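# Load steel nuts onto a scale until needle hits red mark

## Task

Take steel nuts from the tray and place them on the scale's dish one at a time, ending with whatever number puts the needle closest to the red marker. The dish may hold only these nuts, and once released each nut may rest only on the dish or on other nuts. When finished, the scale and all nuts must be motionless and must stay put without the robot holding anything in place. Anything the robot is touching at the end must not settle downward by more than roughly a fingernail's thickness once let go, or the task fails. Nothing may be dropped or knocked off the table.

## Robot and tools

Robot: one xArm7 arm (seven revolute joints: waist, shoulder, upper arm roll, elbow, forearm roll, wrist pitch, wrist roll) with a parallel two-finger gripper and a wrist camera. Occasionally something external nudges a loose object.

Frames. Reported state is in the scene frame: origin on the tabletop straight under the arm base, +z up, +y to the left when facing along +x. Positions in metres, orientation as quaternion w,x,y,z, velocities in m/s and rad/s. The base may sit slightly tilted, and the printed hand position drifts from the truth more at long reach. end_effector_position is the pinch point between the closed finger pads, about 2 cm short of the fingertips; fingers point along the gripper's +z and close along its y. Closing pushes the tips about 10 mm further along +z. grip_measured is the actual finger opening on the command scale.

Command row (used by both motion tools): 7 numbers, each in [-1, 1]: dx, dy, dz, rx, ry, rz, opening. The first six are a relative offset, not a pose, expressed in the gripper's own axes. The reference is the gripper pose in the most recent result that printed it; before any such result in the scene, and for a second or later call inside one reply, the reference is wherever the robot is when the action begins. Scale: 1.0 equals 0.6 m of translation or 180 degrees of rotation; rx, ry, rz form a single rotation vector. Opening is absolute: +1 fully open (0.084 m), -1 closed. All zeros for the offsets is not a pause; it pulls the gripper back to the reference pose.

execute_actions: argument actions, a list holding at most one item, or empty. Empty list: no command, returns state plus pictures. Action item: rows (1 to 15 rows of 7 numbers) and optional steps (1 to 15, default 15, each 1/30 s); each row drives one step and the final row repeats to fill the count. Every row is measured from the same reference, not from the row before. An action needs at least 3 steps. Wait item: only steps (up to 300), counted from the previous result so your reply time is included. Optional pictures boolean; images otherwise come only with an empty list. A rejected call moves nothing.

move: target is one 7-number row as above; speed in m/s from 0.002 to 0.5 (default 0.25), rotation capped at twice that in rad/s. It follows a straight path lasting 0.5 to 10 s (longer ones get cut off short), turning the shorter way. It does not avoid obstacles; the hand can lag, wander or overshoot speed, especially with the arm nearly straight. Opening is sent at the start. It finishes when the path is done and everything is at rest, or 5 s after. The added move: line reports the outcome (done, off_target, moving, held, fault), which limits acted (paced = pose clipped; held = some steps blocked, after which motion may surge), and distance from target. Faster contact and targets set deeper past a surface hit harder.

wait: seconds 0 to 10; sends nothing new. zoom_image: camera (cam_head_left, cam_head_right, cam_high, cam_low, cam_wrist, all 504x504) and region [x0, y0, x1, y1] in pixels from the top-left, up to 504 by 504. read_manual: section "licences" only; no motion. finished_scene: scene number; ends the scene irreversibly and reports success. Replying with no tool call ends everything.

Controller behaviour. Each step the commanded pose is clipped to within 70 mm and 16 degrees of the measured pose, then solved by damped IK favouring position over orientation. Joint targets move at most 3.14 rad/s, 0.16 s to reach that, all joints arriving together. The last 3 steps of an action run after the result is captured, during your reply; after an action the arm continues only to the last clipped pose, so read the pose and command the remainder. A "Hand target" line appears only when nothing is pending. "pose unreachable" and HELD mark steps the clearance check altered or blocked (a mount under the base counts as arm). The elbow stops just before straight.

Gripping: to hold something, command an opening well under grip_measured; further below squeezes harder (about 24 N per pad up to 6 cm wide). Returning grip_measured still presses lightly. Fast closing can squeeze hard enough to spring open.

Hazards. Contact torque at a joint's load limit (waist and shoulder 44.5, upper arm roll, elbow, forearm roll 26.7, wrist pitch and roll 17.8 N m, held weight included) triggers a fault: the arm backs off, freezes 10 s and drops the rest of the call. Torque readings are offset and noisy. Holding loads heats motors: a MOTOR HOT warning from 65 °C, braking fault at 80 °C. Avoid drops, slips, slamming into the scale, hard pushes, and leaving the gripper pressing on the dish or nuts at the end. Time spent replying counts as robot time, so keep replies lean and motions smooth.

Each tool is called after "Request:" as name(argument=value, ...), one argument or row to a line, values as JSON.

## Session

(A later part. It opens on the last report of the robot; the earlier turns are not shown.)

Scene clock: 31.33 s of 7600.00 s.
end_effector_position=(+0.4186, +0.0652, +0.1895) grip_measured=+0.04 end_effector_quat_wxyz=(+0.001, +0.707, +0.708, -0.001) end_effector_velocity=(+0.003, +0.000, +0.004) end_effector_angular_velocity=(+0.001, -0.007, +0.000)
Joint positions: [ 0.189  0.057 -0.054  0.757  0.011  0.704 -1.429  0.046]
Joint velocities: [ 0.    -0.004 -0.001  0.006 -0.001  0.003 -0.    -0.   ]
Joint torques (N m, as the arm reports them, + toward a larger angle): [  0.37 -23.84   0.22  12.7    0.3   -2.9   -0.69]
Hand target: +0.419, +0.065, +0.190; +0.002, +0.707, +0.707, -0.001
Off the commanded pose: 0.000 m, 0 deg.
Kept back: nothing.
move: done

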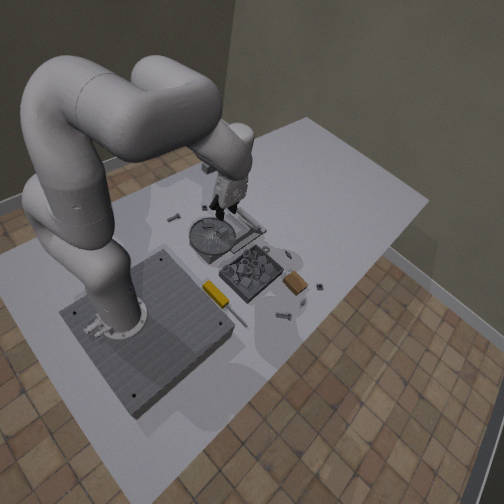

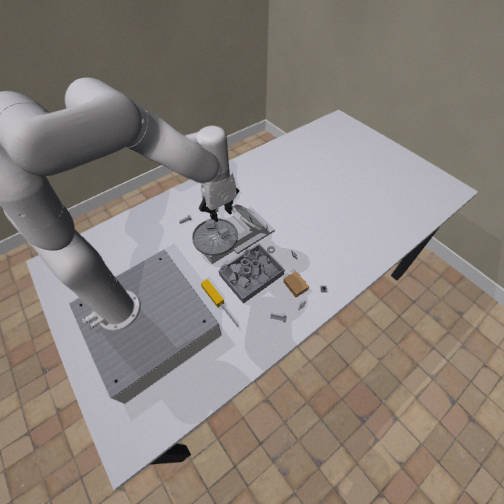

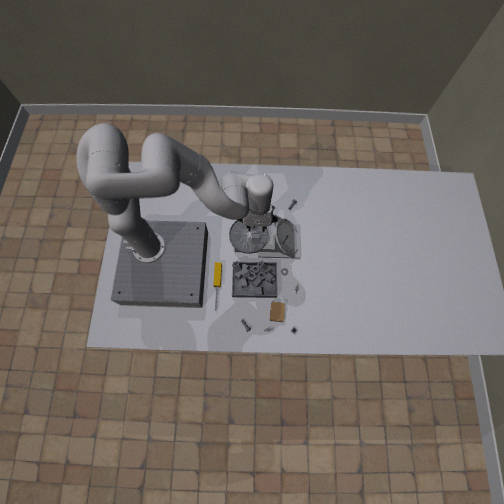

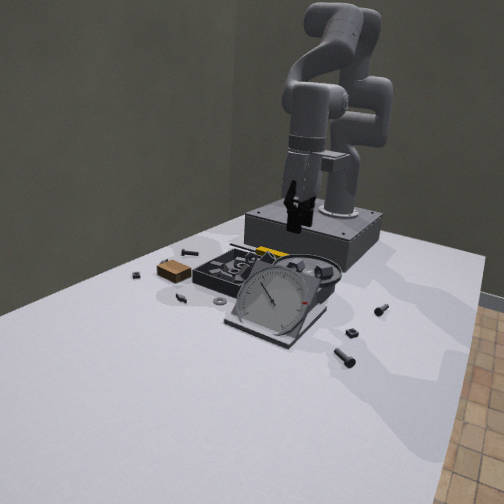

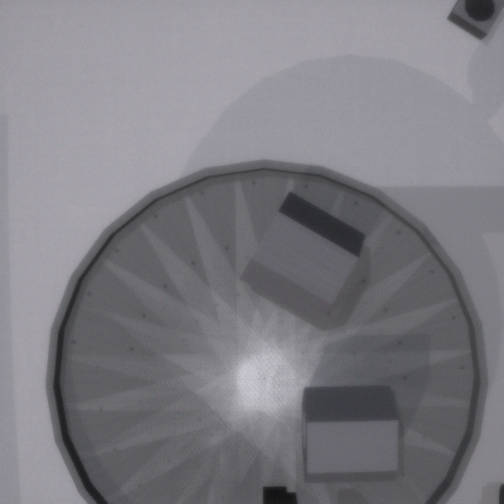

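Request:
move(
  target=[-0.235,-0.058,0.02,0,0,-0.19,0.1],
)

Request:
move(
  target=[0,0,0.14,0,0,0,0.1],
  speed=0.12,
)

Scene clock: 33.67 s of 7600.00 s.
end_effector_position=(+0.3844, -0.0763, +0.1785) grip_measured=+0.09 end_effector_quat_wxyz=(+0.002, +0.467, +0.884, -0.003) end_effector_velocity=(-0.001, -0.002, +0.000) end_effector_angular_velocity=(+0.005, +0.001, +0.001)
Joint positions: [ 0.007 -0.007 -0.221  0.635 -0.002  0.647 -2.365  0.048]
Joint velocities: [-0.004 -0.001 -0.003  0.     0.007  0.003 -0.013  0.   ]
Joint torques (N m, as the arm reports them, + toward a larger angle): [  0.38 -21.07   0.5   12.2    0.31  -2.65  -0.54]
Hand target: +0.384, -0.077, +0.178; +0.001, +0.467, +0.884, -0.003
Off the commanded pose: 0.001 m, 0 deg.
Kept back: nothing.
move: done

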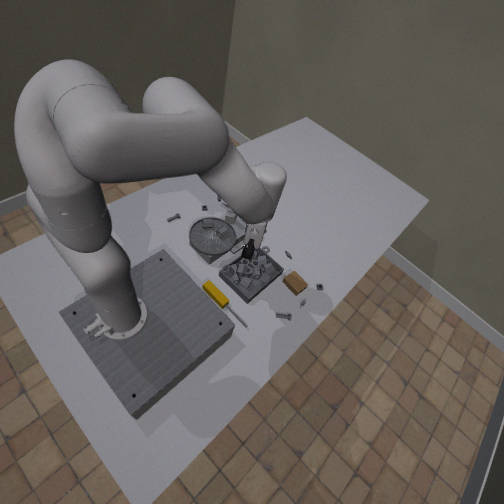

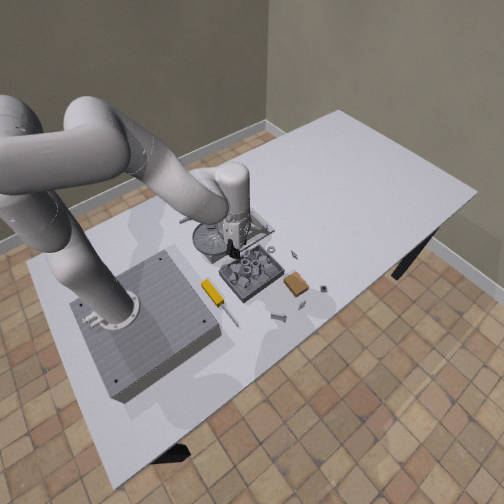

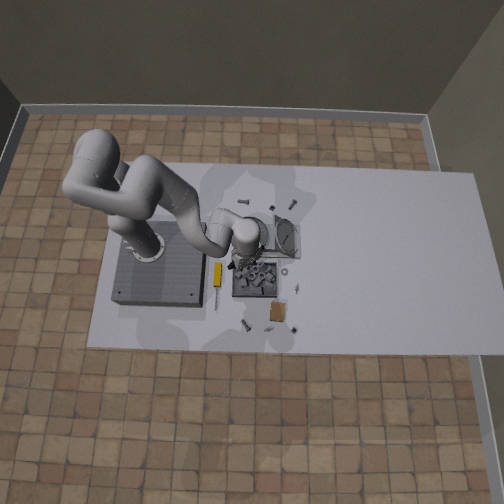

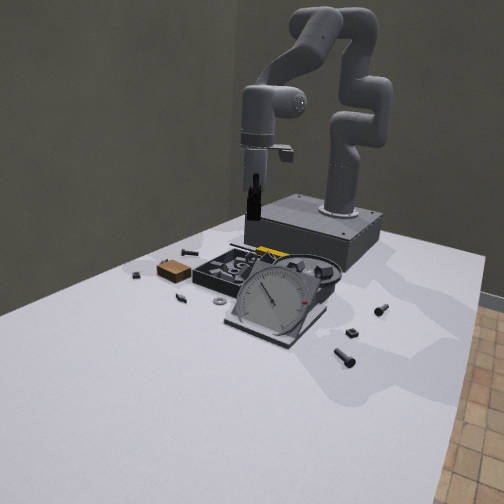

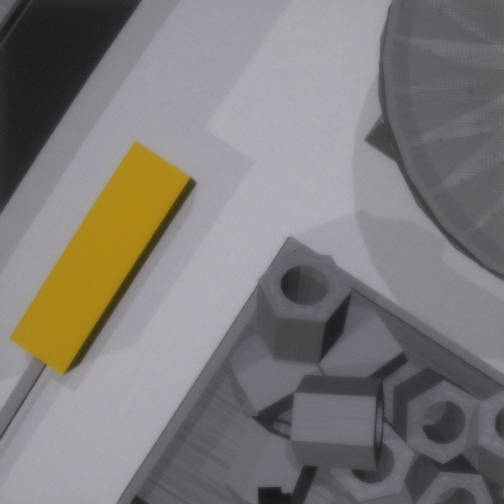

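Scene clock: 34.80 s of 7600.00 s.
end_effector_position=(+0.3845, -0.0769, +0.0947) grip_measured=+0.09 end_effector_quat_wxyz=(+0.002, +0.467, +0.884, -0.003) end_effector_velocity=(-0.002, +0.000, -0.003) end_effector_angular_velocity=(+0.002, +0.004, -0.000)
Joint positions: [-0.006  0.243 -0.189  0.612  0.122  0.38  -2.456  0.048]
Joint velocities: [-0.003  0.006  0.004 -0.002  0.005 -0.004 -0.004 -0.   ]
Joint torques (N m, as the arm reports them, + toward a larger angle): [  0.33 -24.14  -1.06  10.02   0.42  -2.73  -0.57]
Hand target: +0.384, -0.077, +0.094; +0.002, +0.467, +0.884, -0.003
Off the commanded pose: 0.000 m, 0 deg.
Kept back: nothing.
move: done

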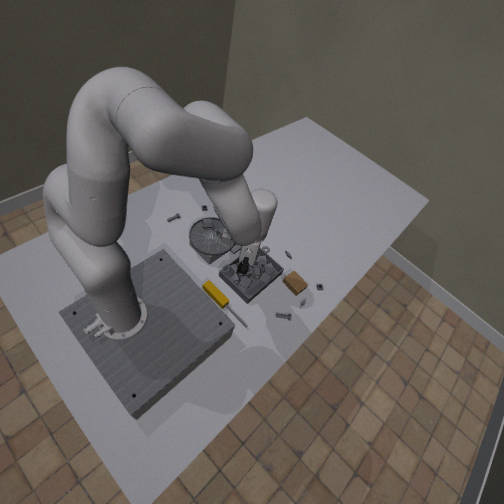

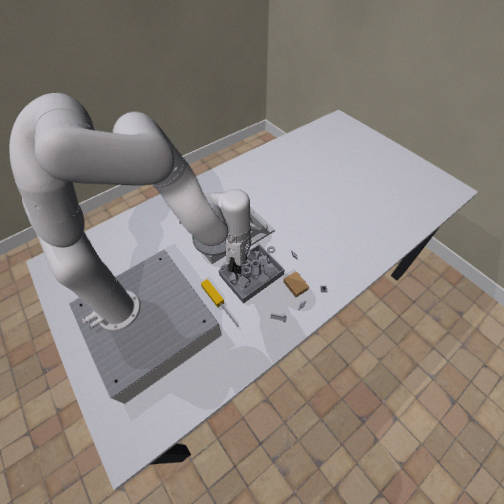

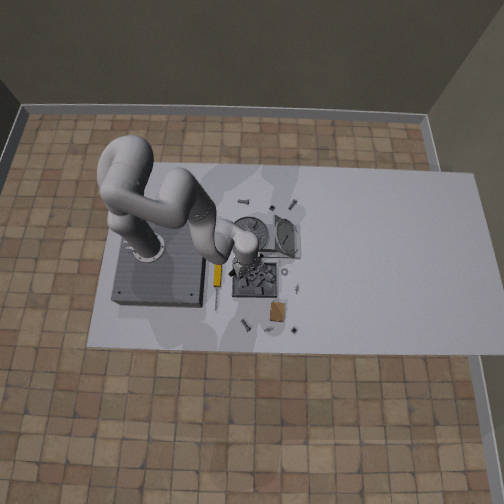

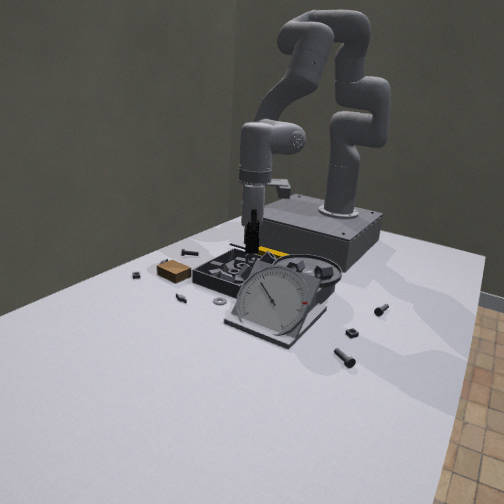

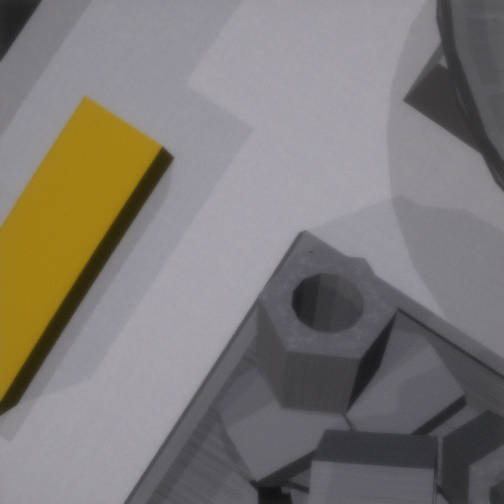

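Request:
move(
  target=[0,0,0.064,0,0,0,0.1],
  speed=0.04,
)

Request:
move(
  target=[0,0,0,0,0,0,-1],
)

Request:
move(
  target=[0,0,-0.17,0,0,0,-1],
  speed=0.15,
)

Scene clock: 36.30 s of 7600.00 s.
end_effector_position=(+0.3845, -0.0772, +0.0564) grip_measured=+0.09 end_effector_quat_wxyz=(+0.002, +0.467, +0.884, -0.003) end_effector_velocity=(+0.002, +0.000, -0.000) end_effector_angular_velocity=(+0.000, -0.004, +0.001)
Joint positions: [-0.042  0.373 -0.138  0.63   0.19   0.269 -2.508  0.048]
Joint velocities: [-0.002  0.002  0.003  0.003  0.003 -0.004 -0.002  0.   ]
Joint torques (N m, as the arm reports them, + toward a larger angle): [  0.59 -26.19  -1.42   8.6    0.47  -2.81  -0.79]
Hand target: +0.384, -0.077, +0.056; +0.002, +0.467, +0.884, -0.003
Off the commanded pose: 0.000 m, 0 deg.
Kept back: nothing.
move: done

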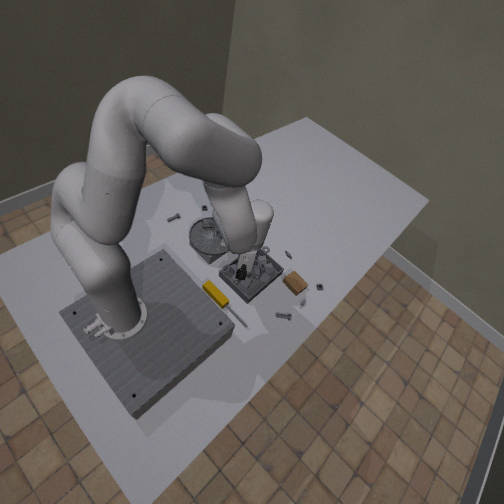

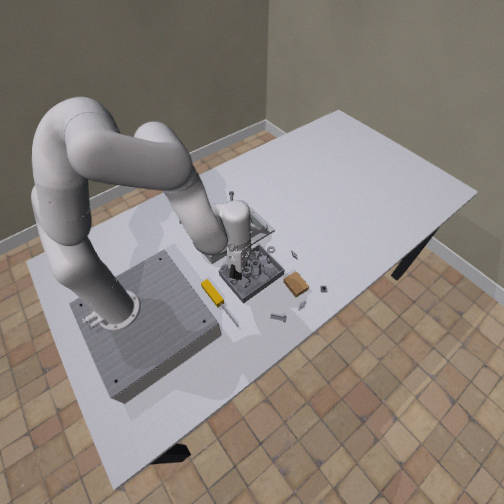

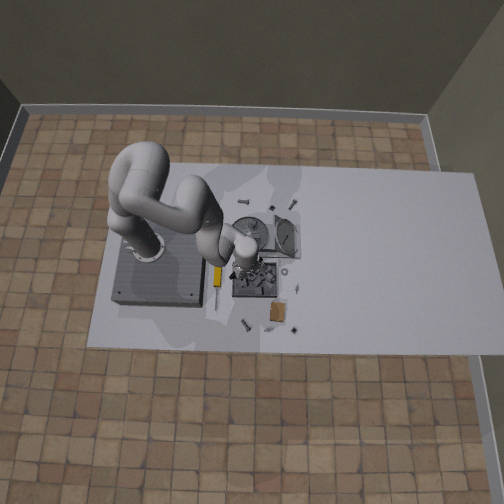

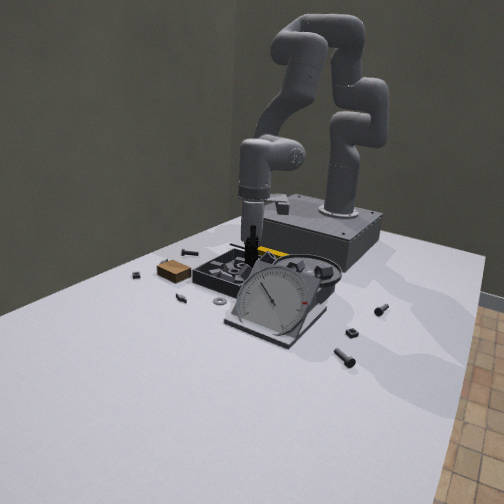

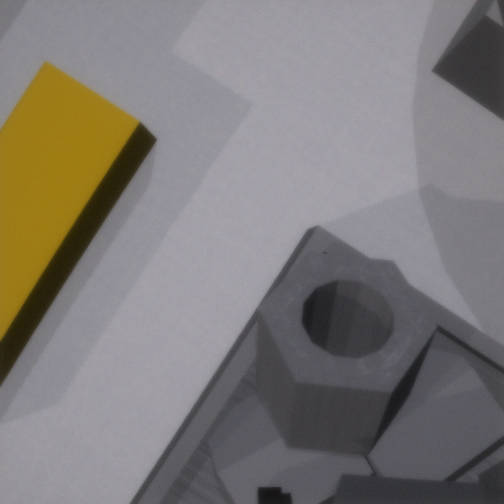

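Scene clock: 36.80 s of 7600.00 s.
end_effector_position=(+0.3847, -0.0771, +0.0565) grip_measured=-0.33 end_effector_quat_wxyz=(+0.002, +0.467, +0.884, -0.003) end_effector_velocity=(-0.000, +0.000, -0.000) end_effector_angular_velocity=(-0.000, +0.000, -0.000)
Joint positions: [-0.042  0.372 -0.138  0.63   0.19   0.269 -2.508  0.03 ]
Joint velocities: [ 0.     0.    -0.    -0.     0.    -0.     0.001  0.   ]
Joint torques (N m, as the arm reports them, + toward a larger angle): [  0.05 -25.05  -1.98   8.36   0.49  -2.64  -0.59]
Hand target: +0.384, -0.077, +0.056; +0.002, +0.467, +0.884, -0.003
Off the commanded pose: 0.000 m, 0 deg.
Kept back: nothing.
move: done

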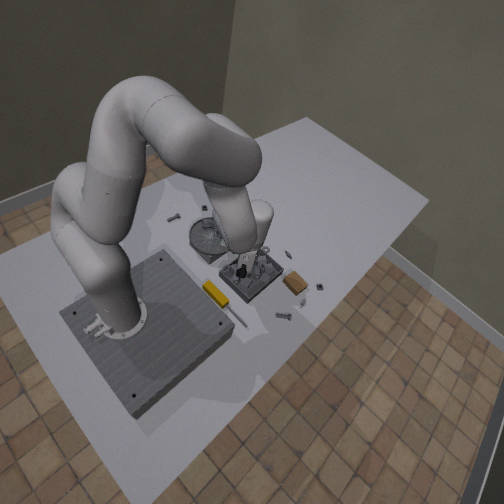

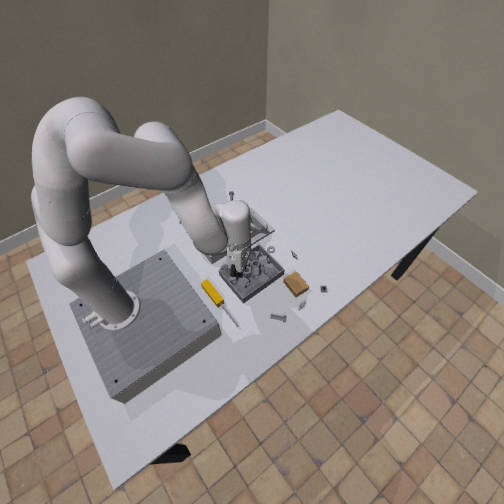

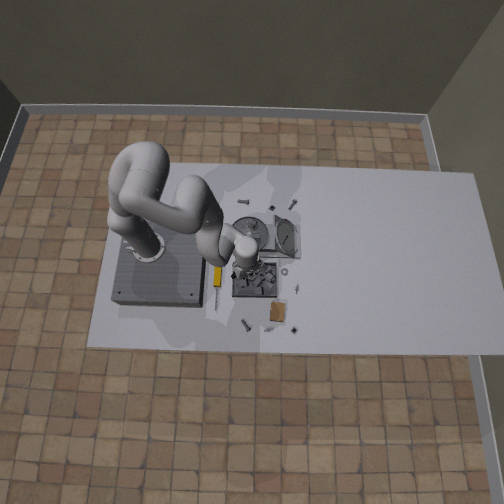

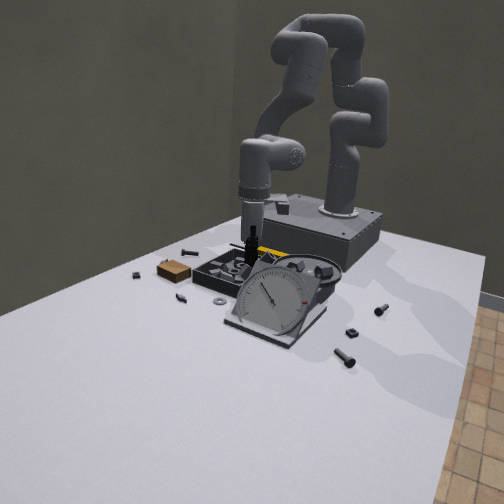

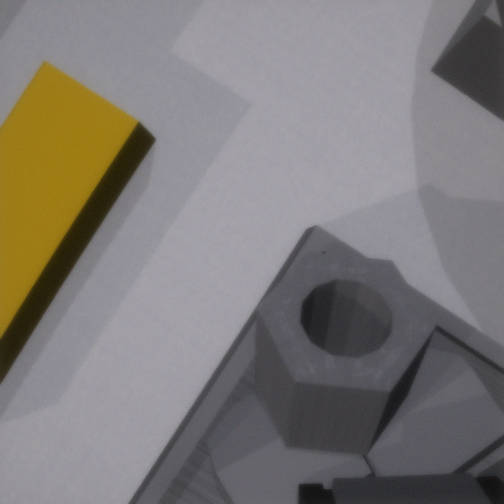

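Scene clock: 37.93 s of 7600.00 s.
end_effector_position=(+0.3844, -0.0763, +0.1582) grip_measured=-0.33 end_effector_quat_wxyz=(+0.002, +0.467, +0.884, -0.003) end_effector_velocity=(+0.002, -0.001, +0.003) end_effector_angular_velocity=(-0.001, -0.005, -0.001)
Joint positions: [ 0.005  0.047 -0.217  0.622  0.019  0.58  -2.38   0.03 ]
Joint velocities: [-0.001 -0.005 -0.     0.004 -0.002  0.005  0.002  0.   ]
Joint torques (N m, as the arm reports them, + toward a larger angle): [  0.28 -22.44   0.07  12.27   0.49  -2.89  -0.53]
Hand target: +0.385, -0.076, +0.159; +0.002, +0.467, +0.884, -0.003
Off the commanded pose: 0.000 m, 0 deg.
Kept back: nothing.
move: done

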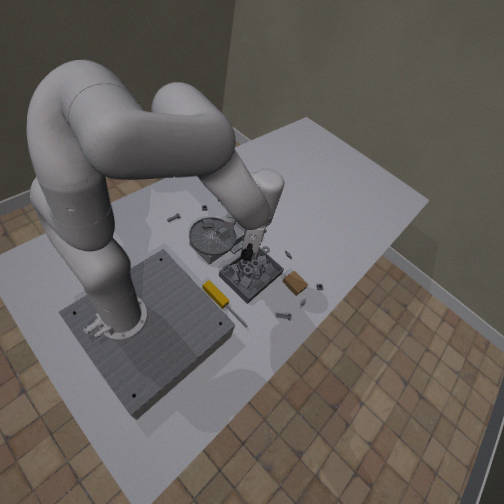

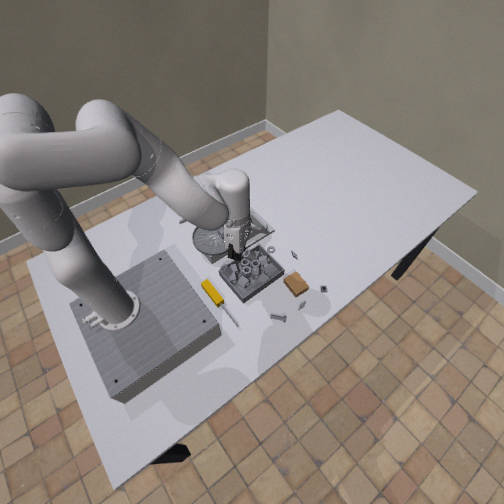

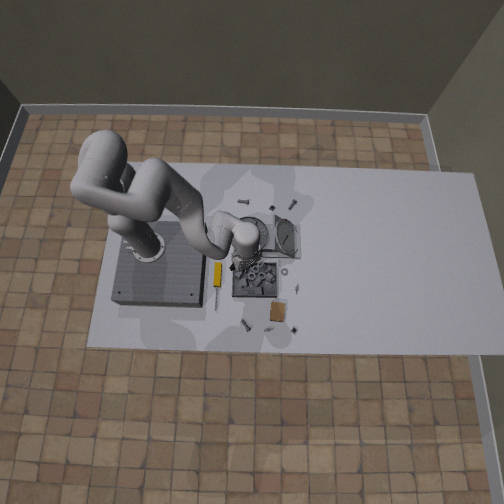

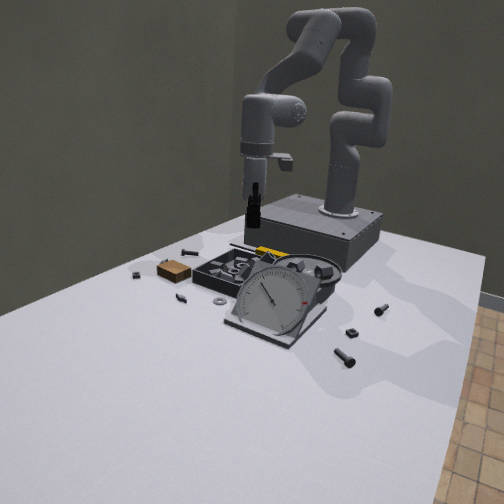

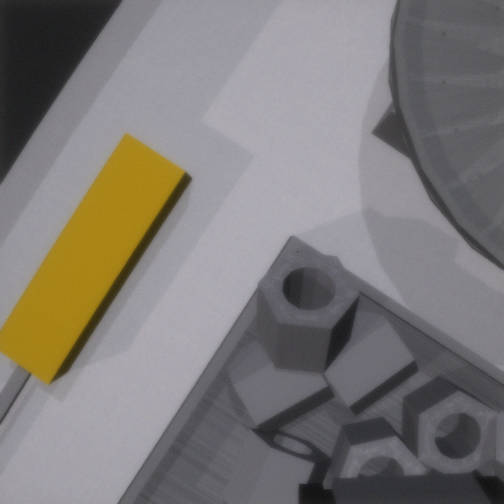

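Request:
move(
  target=[0.206,0.1,0,0,0,0.19,-1],
  speed=0.2,
)

Request:
move(
  target=[0,0,0.1,0,0,0,-1],
  speed=0.05,
)

Scene clock: 40.10 s of 7600.00 s.
end_effector_position=(+0.3641, +0.0600, +0.1574) grip_measured=-0.33 end_effector_quat_wxyz=(+0.002, +0.707, +0.708, -0.001) end_effector_velocity=(-0.000, +0.001, -0.000) end_effector_angular_velocity=(-0.002, -0.001, -0.008)
Joint positions: [ 0.186 -0.022 -0.043  0.54   0.006  0.566 -1.417  0.03 ]
Joint velocities: [ 0.002  0.     0.002  0.    -0.004 -0.     0.015 -0.   ]
Joint torques (N m, as the arm reports them, + toward a larger angle): [  0.24 -20.43   0.4   12.04   0.24  -2.93  -0.5 ]
Hand target: +0.364, +0.060, +0.157; +0.002, +0.707, +0.708, -0.002
Off the commanded pose: 0.000 m, 0 deg.
Kept back: nothing.
move: done

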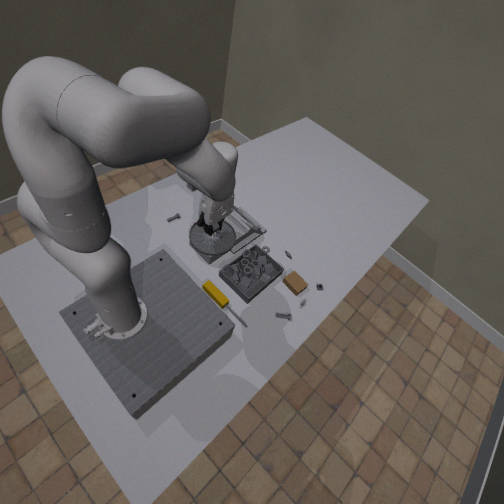

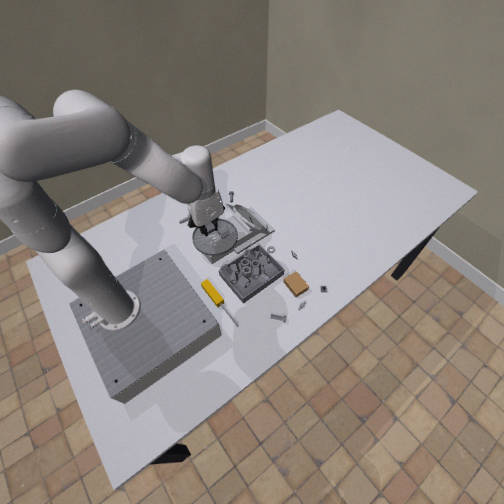

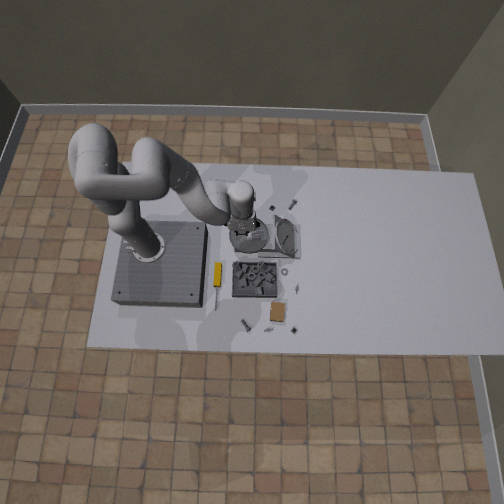

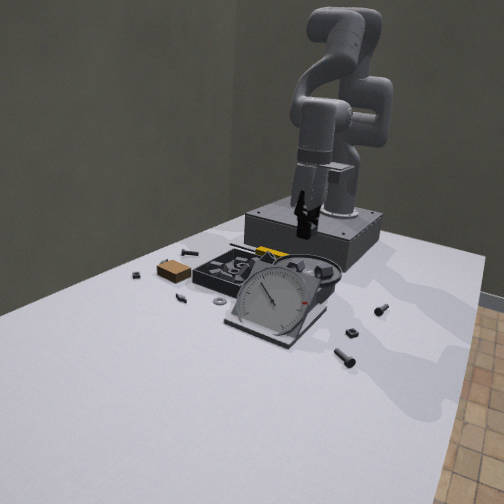

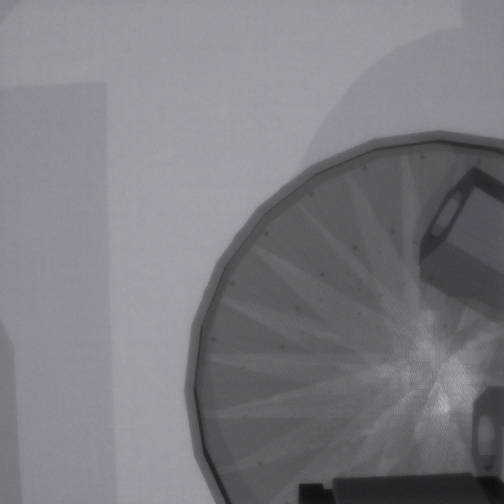

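Scene clock: 41.63 s of 7600.00 s.
end_effector_position=(+0.3642, +0.0597, +0.0975) grip_measured=-0.33 end_effector_quat_wxyz=(+0.002, +0.707, +0.708, -0.001) end_effector_velocity=(+0.001, -0.000, -0.001) end_effector_angular_velocity=(-0.000, -0.002, +0.001)
Joint positions: [ 0.186  0.172 -0.037  0.528  0.03   0.36  -1.435  0.03 ]
Joint velocities: [-0.     0.004 -0.001  0.001 -0.001 -0.005 -0.001 -0.   ]
Joint torques (N m, as the arm reports them, + toward a larger angle): [ -0.05 -23.4   -0.06   9.81   0.46  -2.9   -0.67]
Hand target: +0.364, +0.060, +0.097; +0.002, +0.707, +0.708, -0.001
Off the commanded pose: 0.000 m, 0 deg.
Kept back: nothing.
move: done

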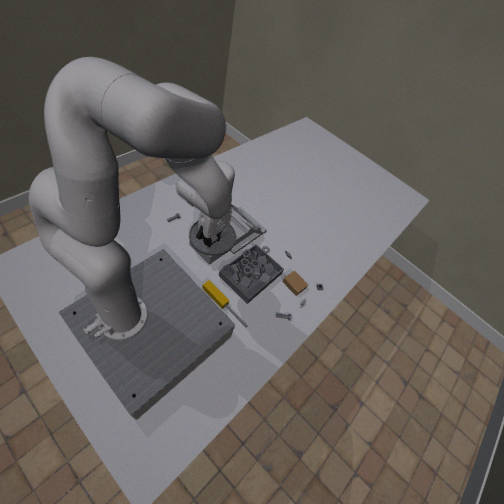

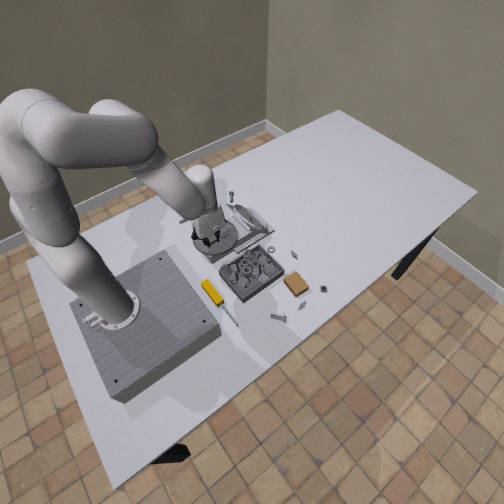

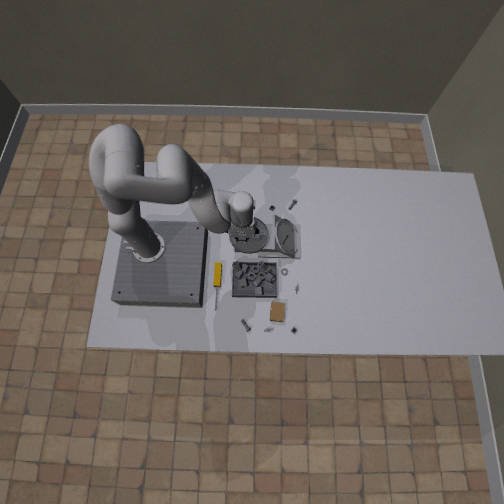

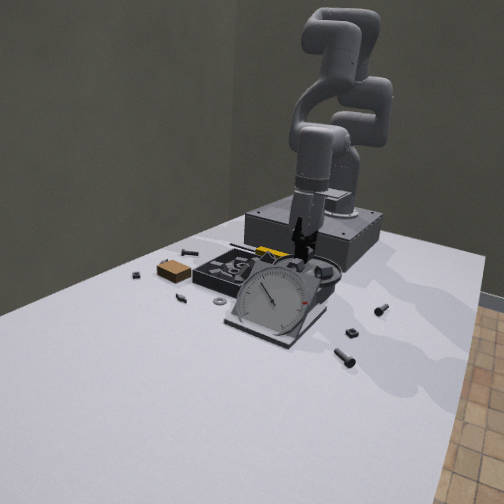

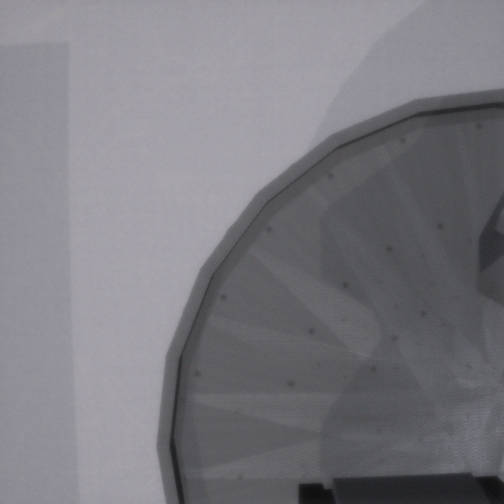

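Lower 4 mm, release, lift.

Request:
move(
  target=[0,0,0.006,0,0,0,-1],
  speed=0.015,
)

Request:
move(
  target=[0,0,0,0,0,0,0.05],
)

Request:
move(
  target=[0,0,-0.12,0,0,0,0.05],
  speed=0.2,
)

Request:
move(
  target=[-0.33,0.03,-0.01,0,0,0,0.1],
)

Scene clock: 42.57 s of 7600.00 s.
end_effector_position=(+0.3642, +0.0597, +0.0940) grip_measured=-0.33 end_effector_quat_wxyz=(+0.002, +0.707, +0.708, -0.001) end_effector_velocity=(+0.001, -0.000, +0.000) end_effector_angular_velocity=(+0.000, -0.002, +0.001)
Joint positions: [ 0.185  0.185 -0.036  0.529  0.032  0.348 -1.436  0.03 ]
Joint velocities: [-0.     0.    -0.     0.001 -0.    -0.002 -0.001  0.   ]
Joint torques (N m, as the arm reports them, + toward a larger angle): [ -0.01 -23.17   0.11   9.96   0.46  -2.97  -0.58]
Hand target: +0.364, +0.060, +0.094; +0.002, +0.707, +0.708, -0.001
Off the commanded pose: 0.000 m, 0 deg.
Kept back: nothing.
move: done

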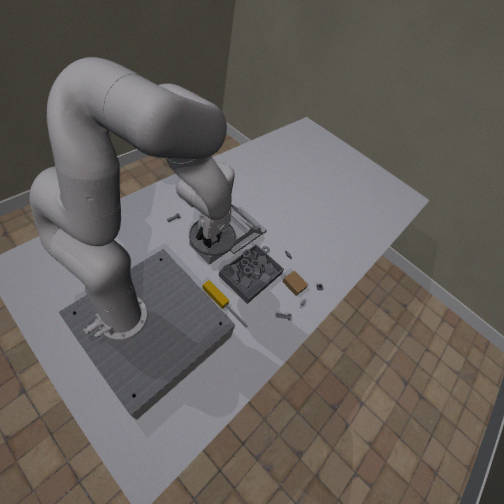

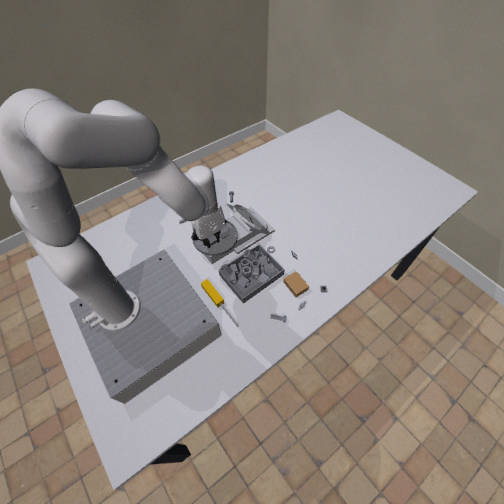

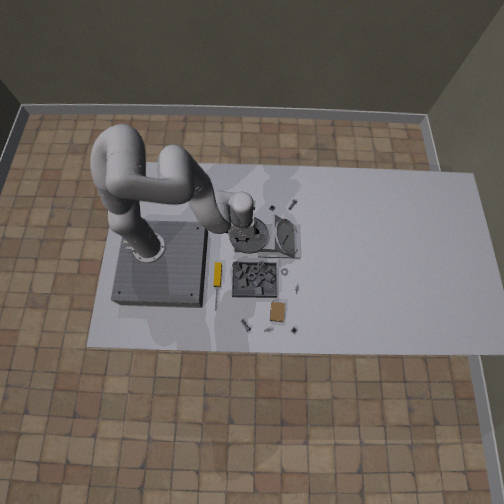

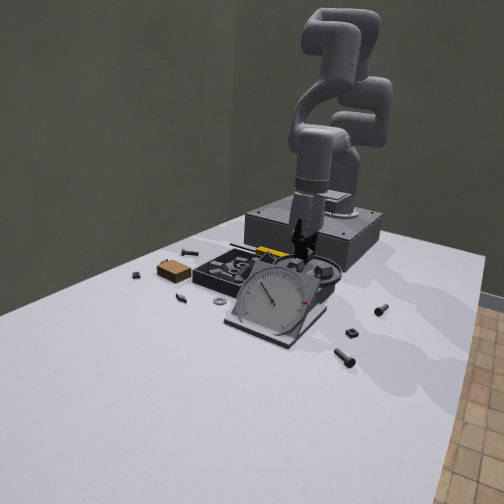

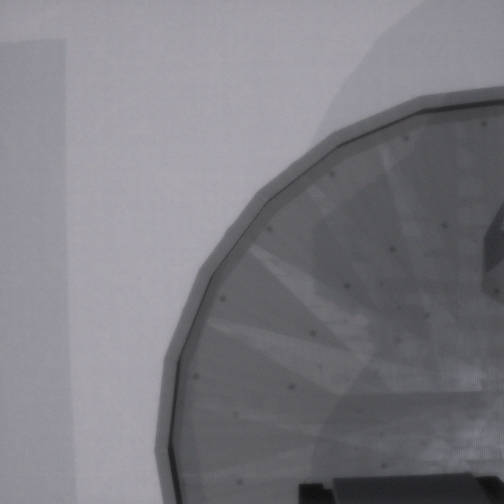

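Scene clock: 43.07 s of 7600.00 s.
end_effector_position=(+0.3642, +0.0597, +0.0940) grip_measured=+0.04 end_effector_quat_wxyz=(+0.002, +0.707, +0.708, -0.001) end_effector_velocity=(-0.000, +0.001, +0.000) end_effector_angular_velocity=(+0.000, +0.000, +0.001)
Joint positions: [ 0.185  0.185 -0.036  0.529  0.032  0.348 -1.436  0.046]
Joint velocities: [ 0.    -0.     0.002 -0.     0.001  0.    -0.    -0.   ]
Joint torques (N m, as the arm reports them, + toward a larger angle): [  0.53 -22.81   0.17   9.59   0.63  -2.75  -0.62]
Hand target: +0.364, +0.060, +0.094; +0.002, +0.707, +0.708, -0.001
Off the commanded pose: 0.000 m, 0 deg.
Kept back: nothing.
move: done

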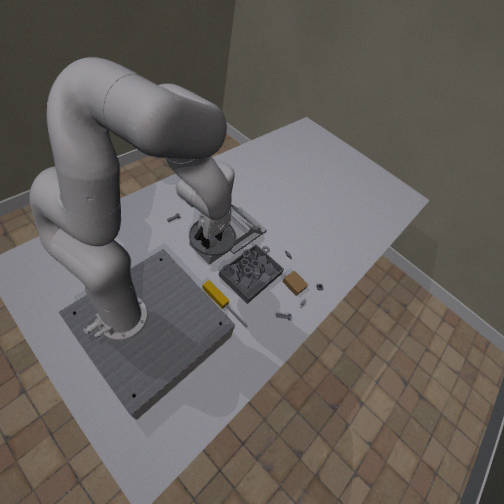

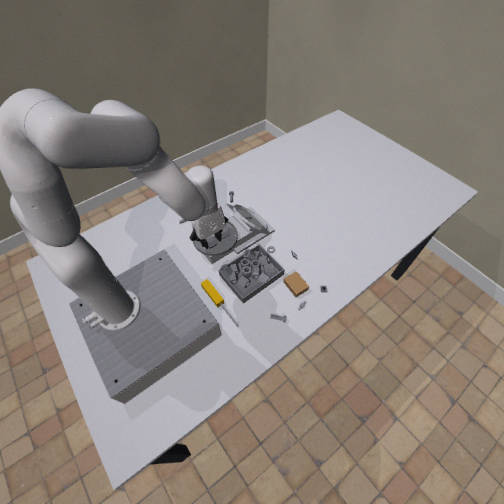

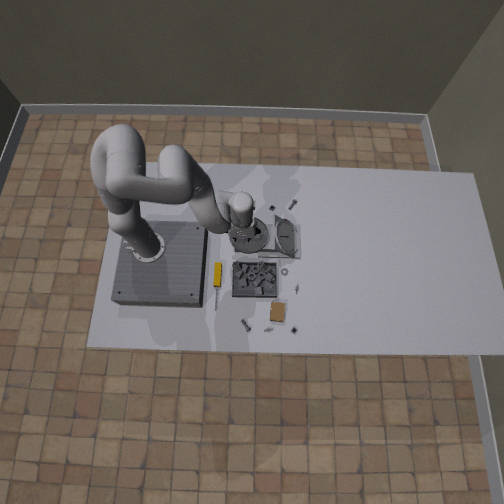

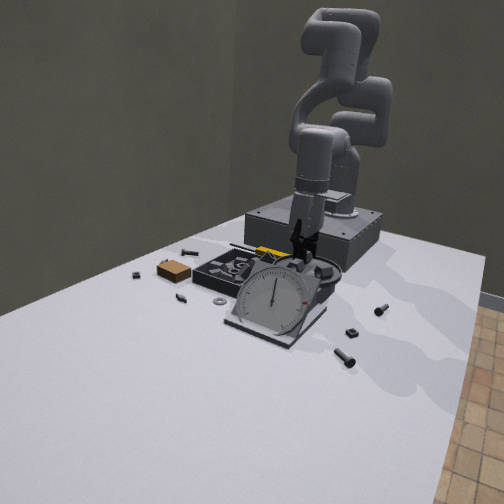

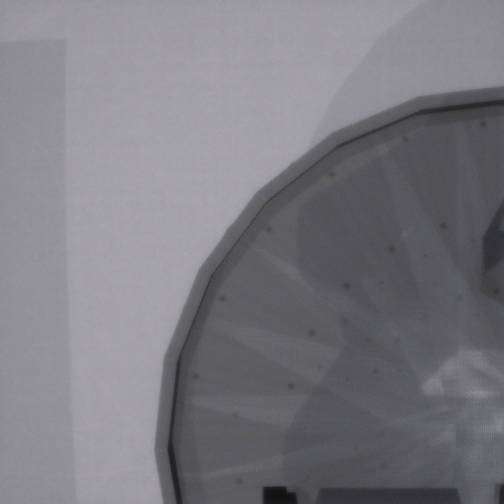

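Scene clock: 43.97 s of 7600.00 s.
end_effector_position=(+0.3640, +0.0600, +0.1657) grip_measured=+0.04 end_effector_quat_wxyz=(+0.001, +0.707, +0.708, -0.002) end_effector_velocity=(+0.002, +0.000, +0.004) end_effector_angular_velocity=(+0.000, -0.006, +0.002)
Joint positions: [ 0.187 -0.046 -0.043  0.545  0.004  0.596 -1.415  0.046]
Joint velocities: [ 0.    -0.007 -0.     0.004 -0.002  0.005 -0.    -0.   ]
Joint torques (N m, as the arm reports them, + toward a larger angle): [  0.03 -19.67   0.35  11.87   0.61  -2.79  -0.71]
Hand target: +0.364, +0.060, +0.166; +0.002, +0.707, +0.708, -0.001
Off the commanded pose: 0.000 m, 0 deg.
Kept back: nothing.
move: done

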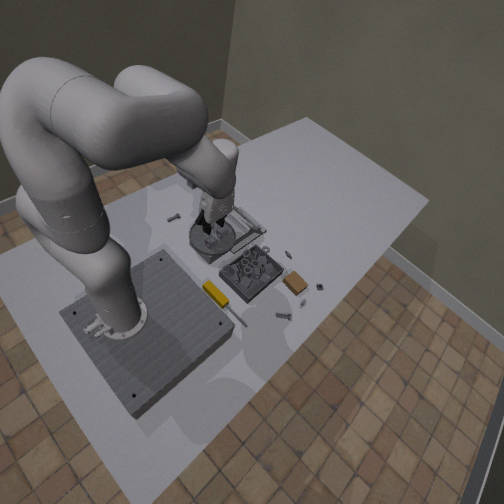

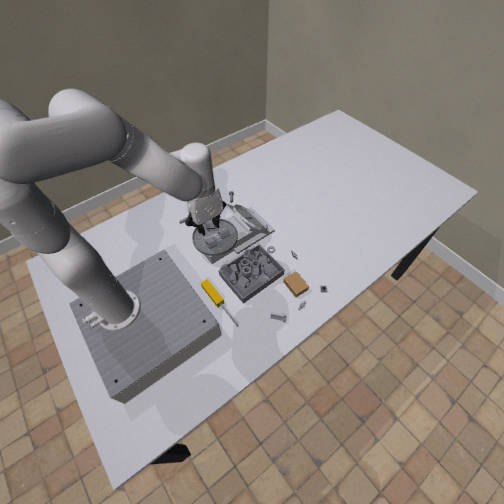

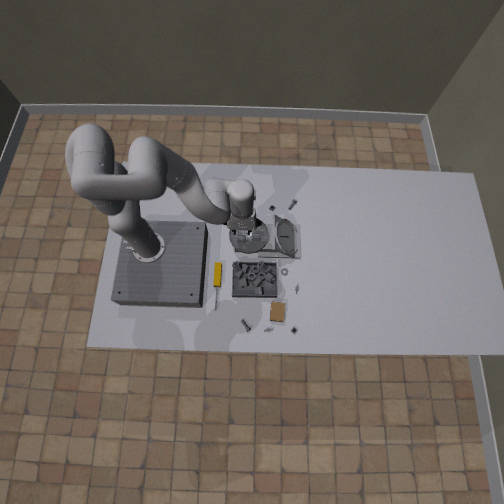

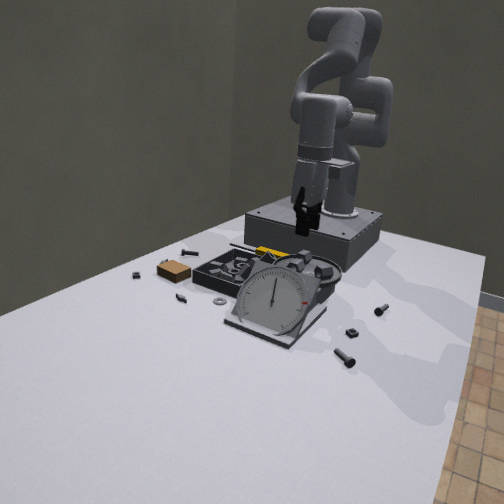

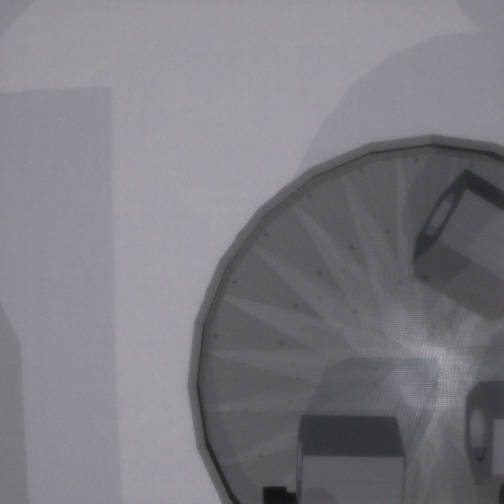

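Scene clock: 45.23 s of 7600.00 s.
end_effector_position=(+0.3826, -0.1381, +0.1727) grip_measured=+0.09 end_effector_quat_wxyz=(+0.002, +0.706, +0.708, -0.003) end_effector_velocity=(+0.000, -0.005, +0.000) end_effector_angular_velocity=(+0.003, -0.002, -0.008)
Joint positions: [-0.061  0.055 -0.301  0.684  0.025  0.637 -1.939  0.048]
Joint velocities: [-0.007  0.005 -0.005  0.008  0.008  0.002 -0.011 -0.   ]
Joint torques (N m, as the arm reports them, + toward a larger angle): [  0.06 -21.89  -0.13  12.43   0.68  -2.9   -0.52]
Hand target: +0.383, -0.139, +0.173; +0.002, +0.707, +0.708, -0.003
Off the commanded pose: 0.000 m, 0 deg.
Kept back: nothing.
move: done

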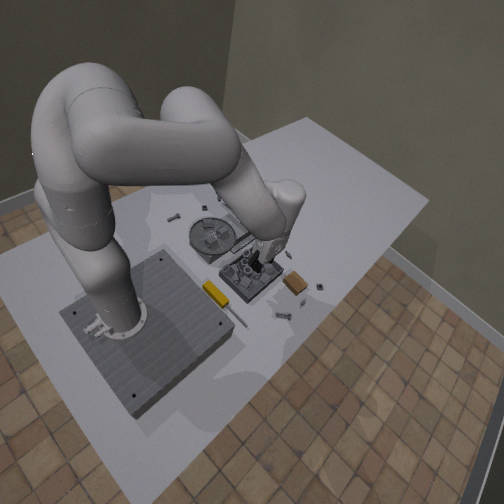

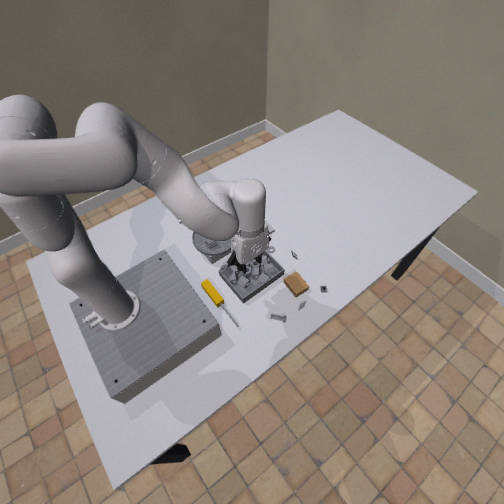

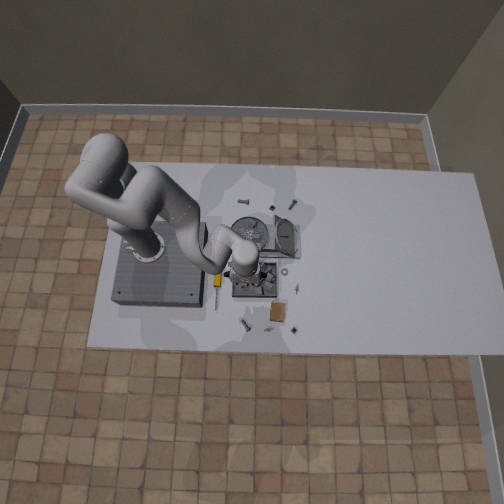

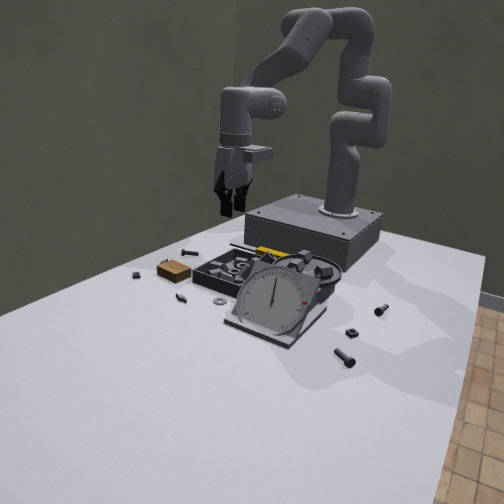

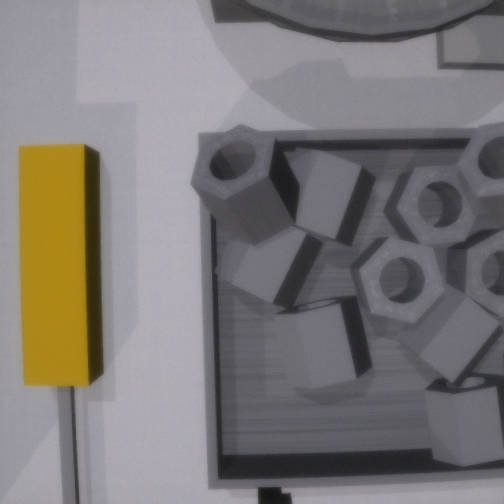

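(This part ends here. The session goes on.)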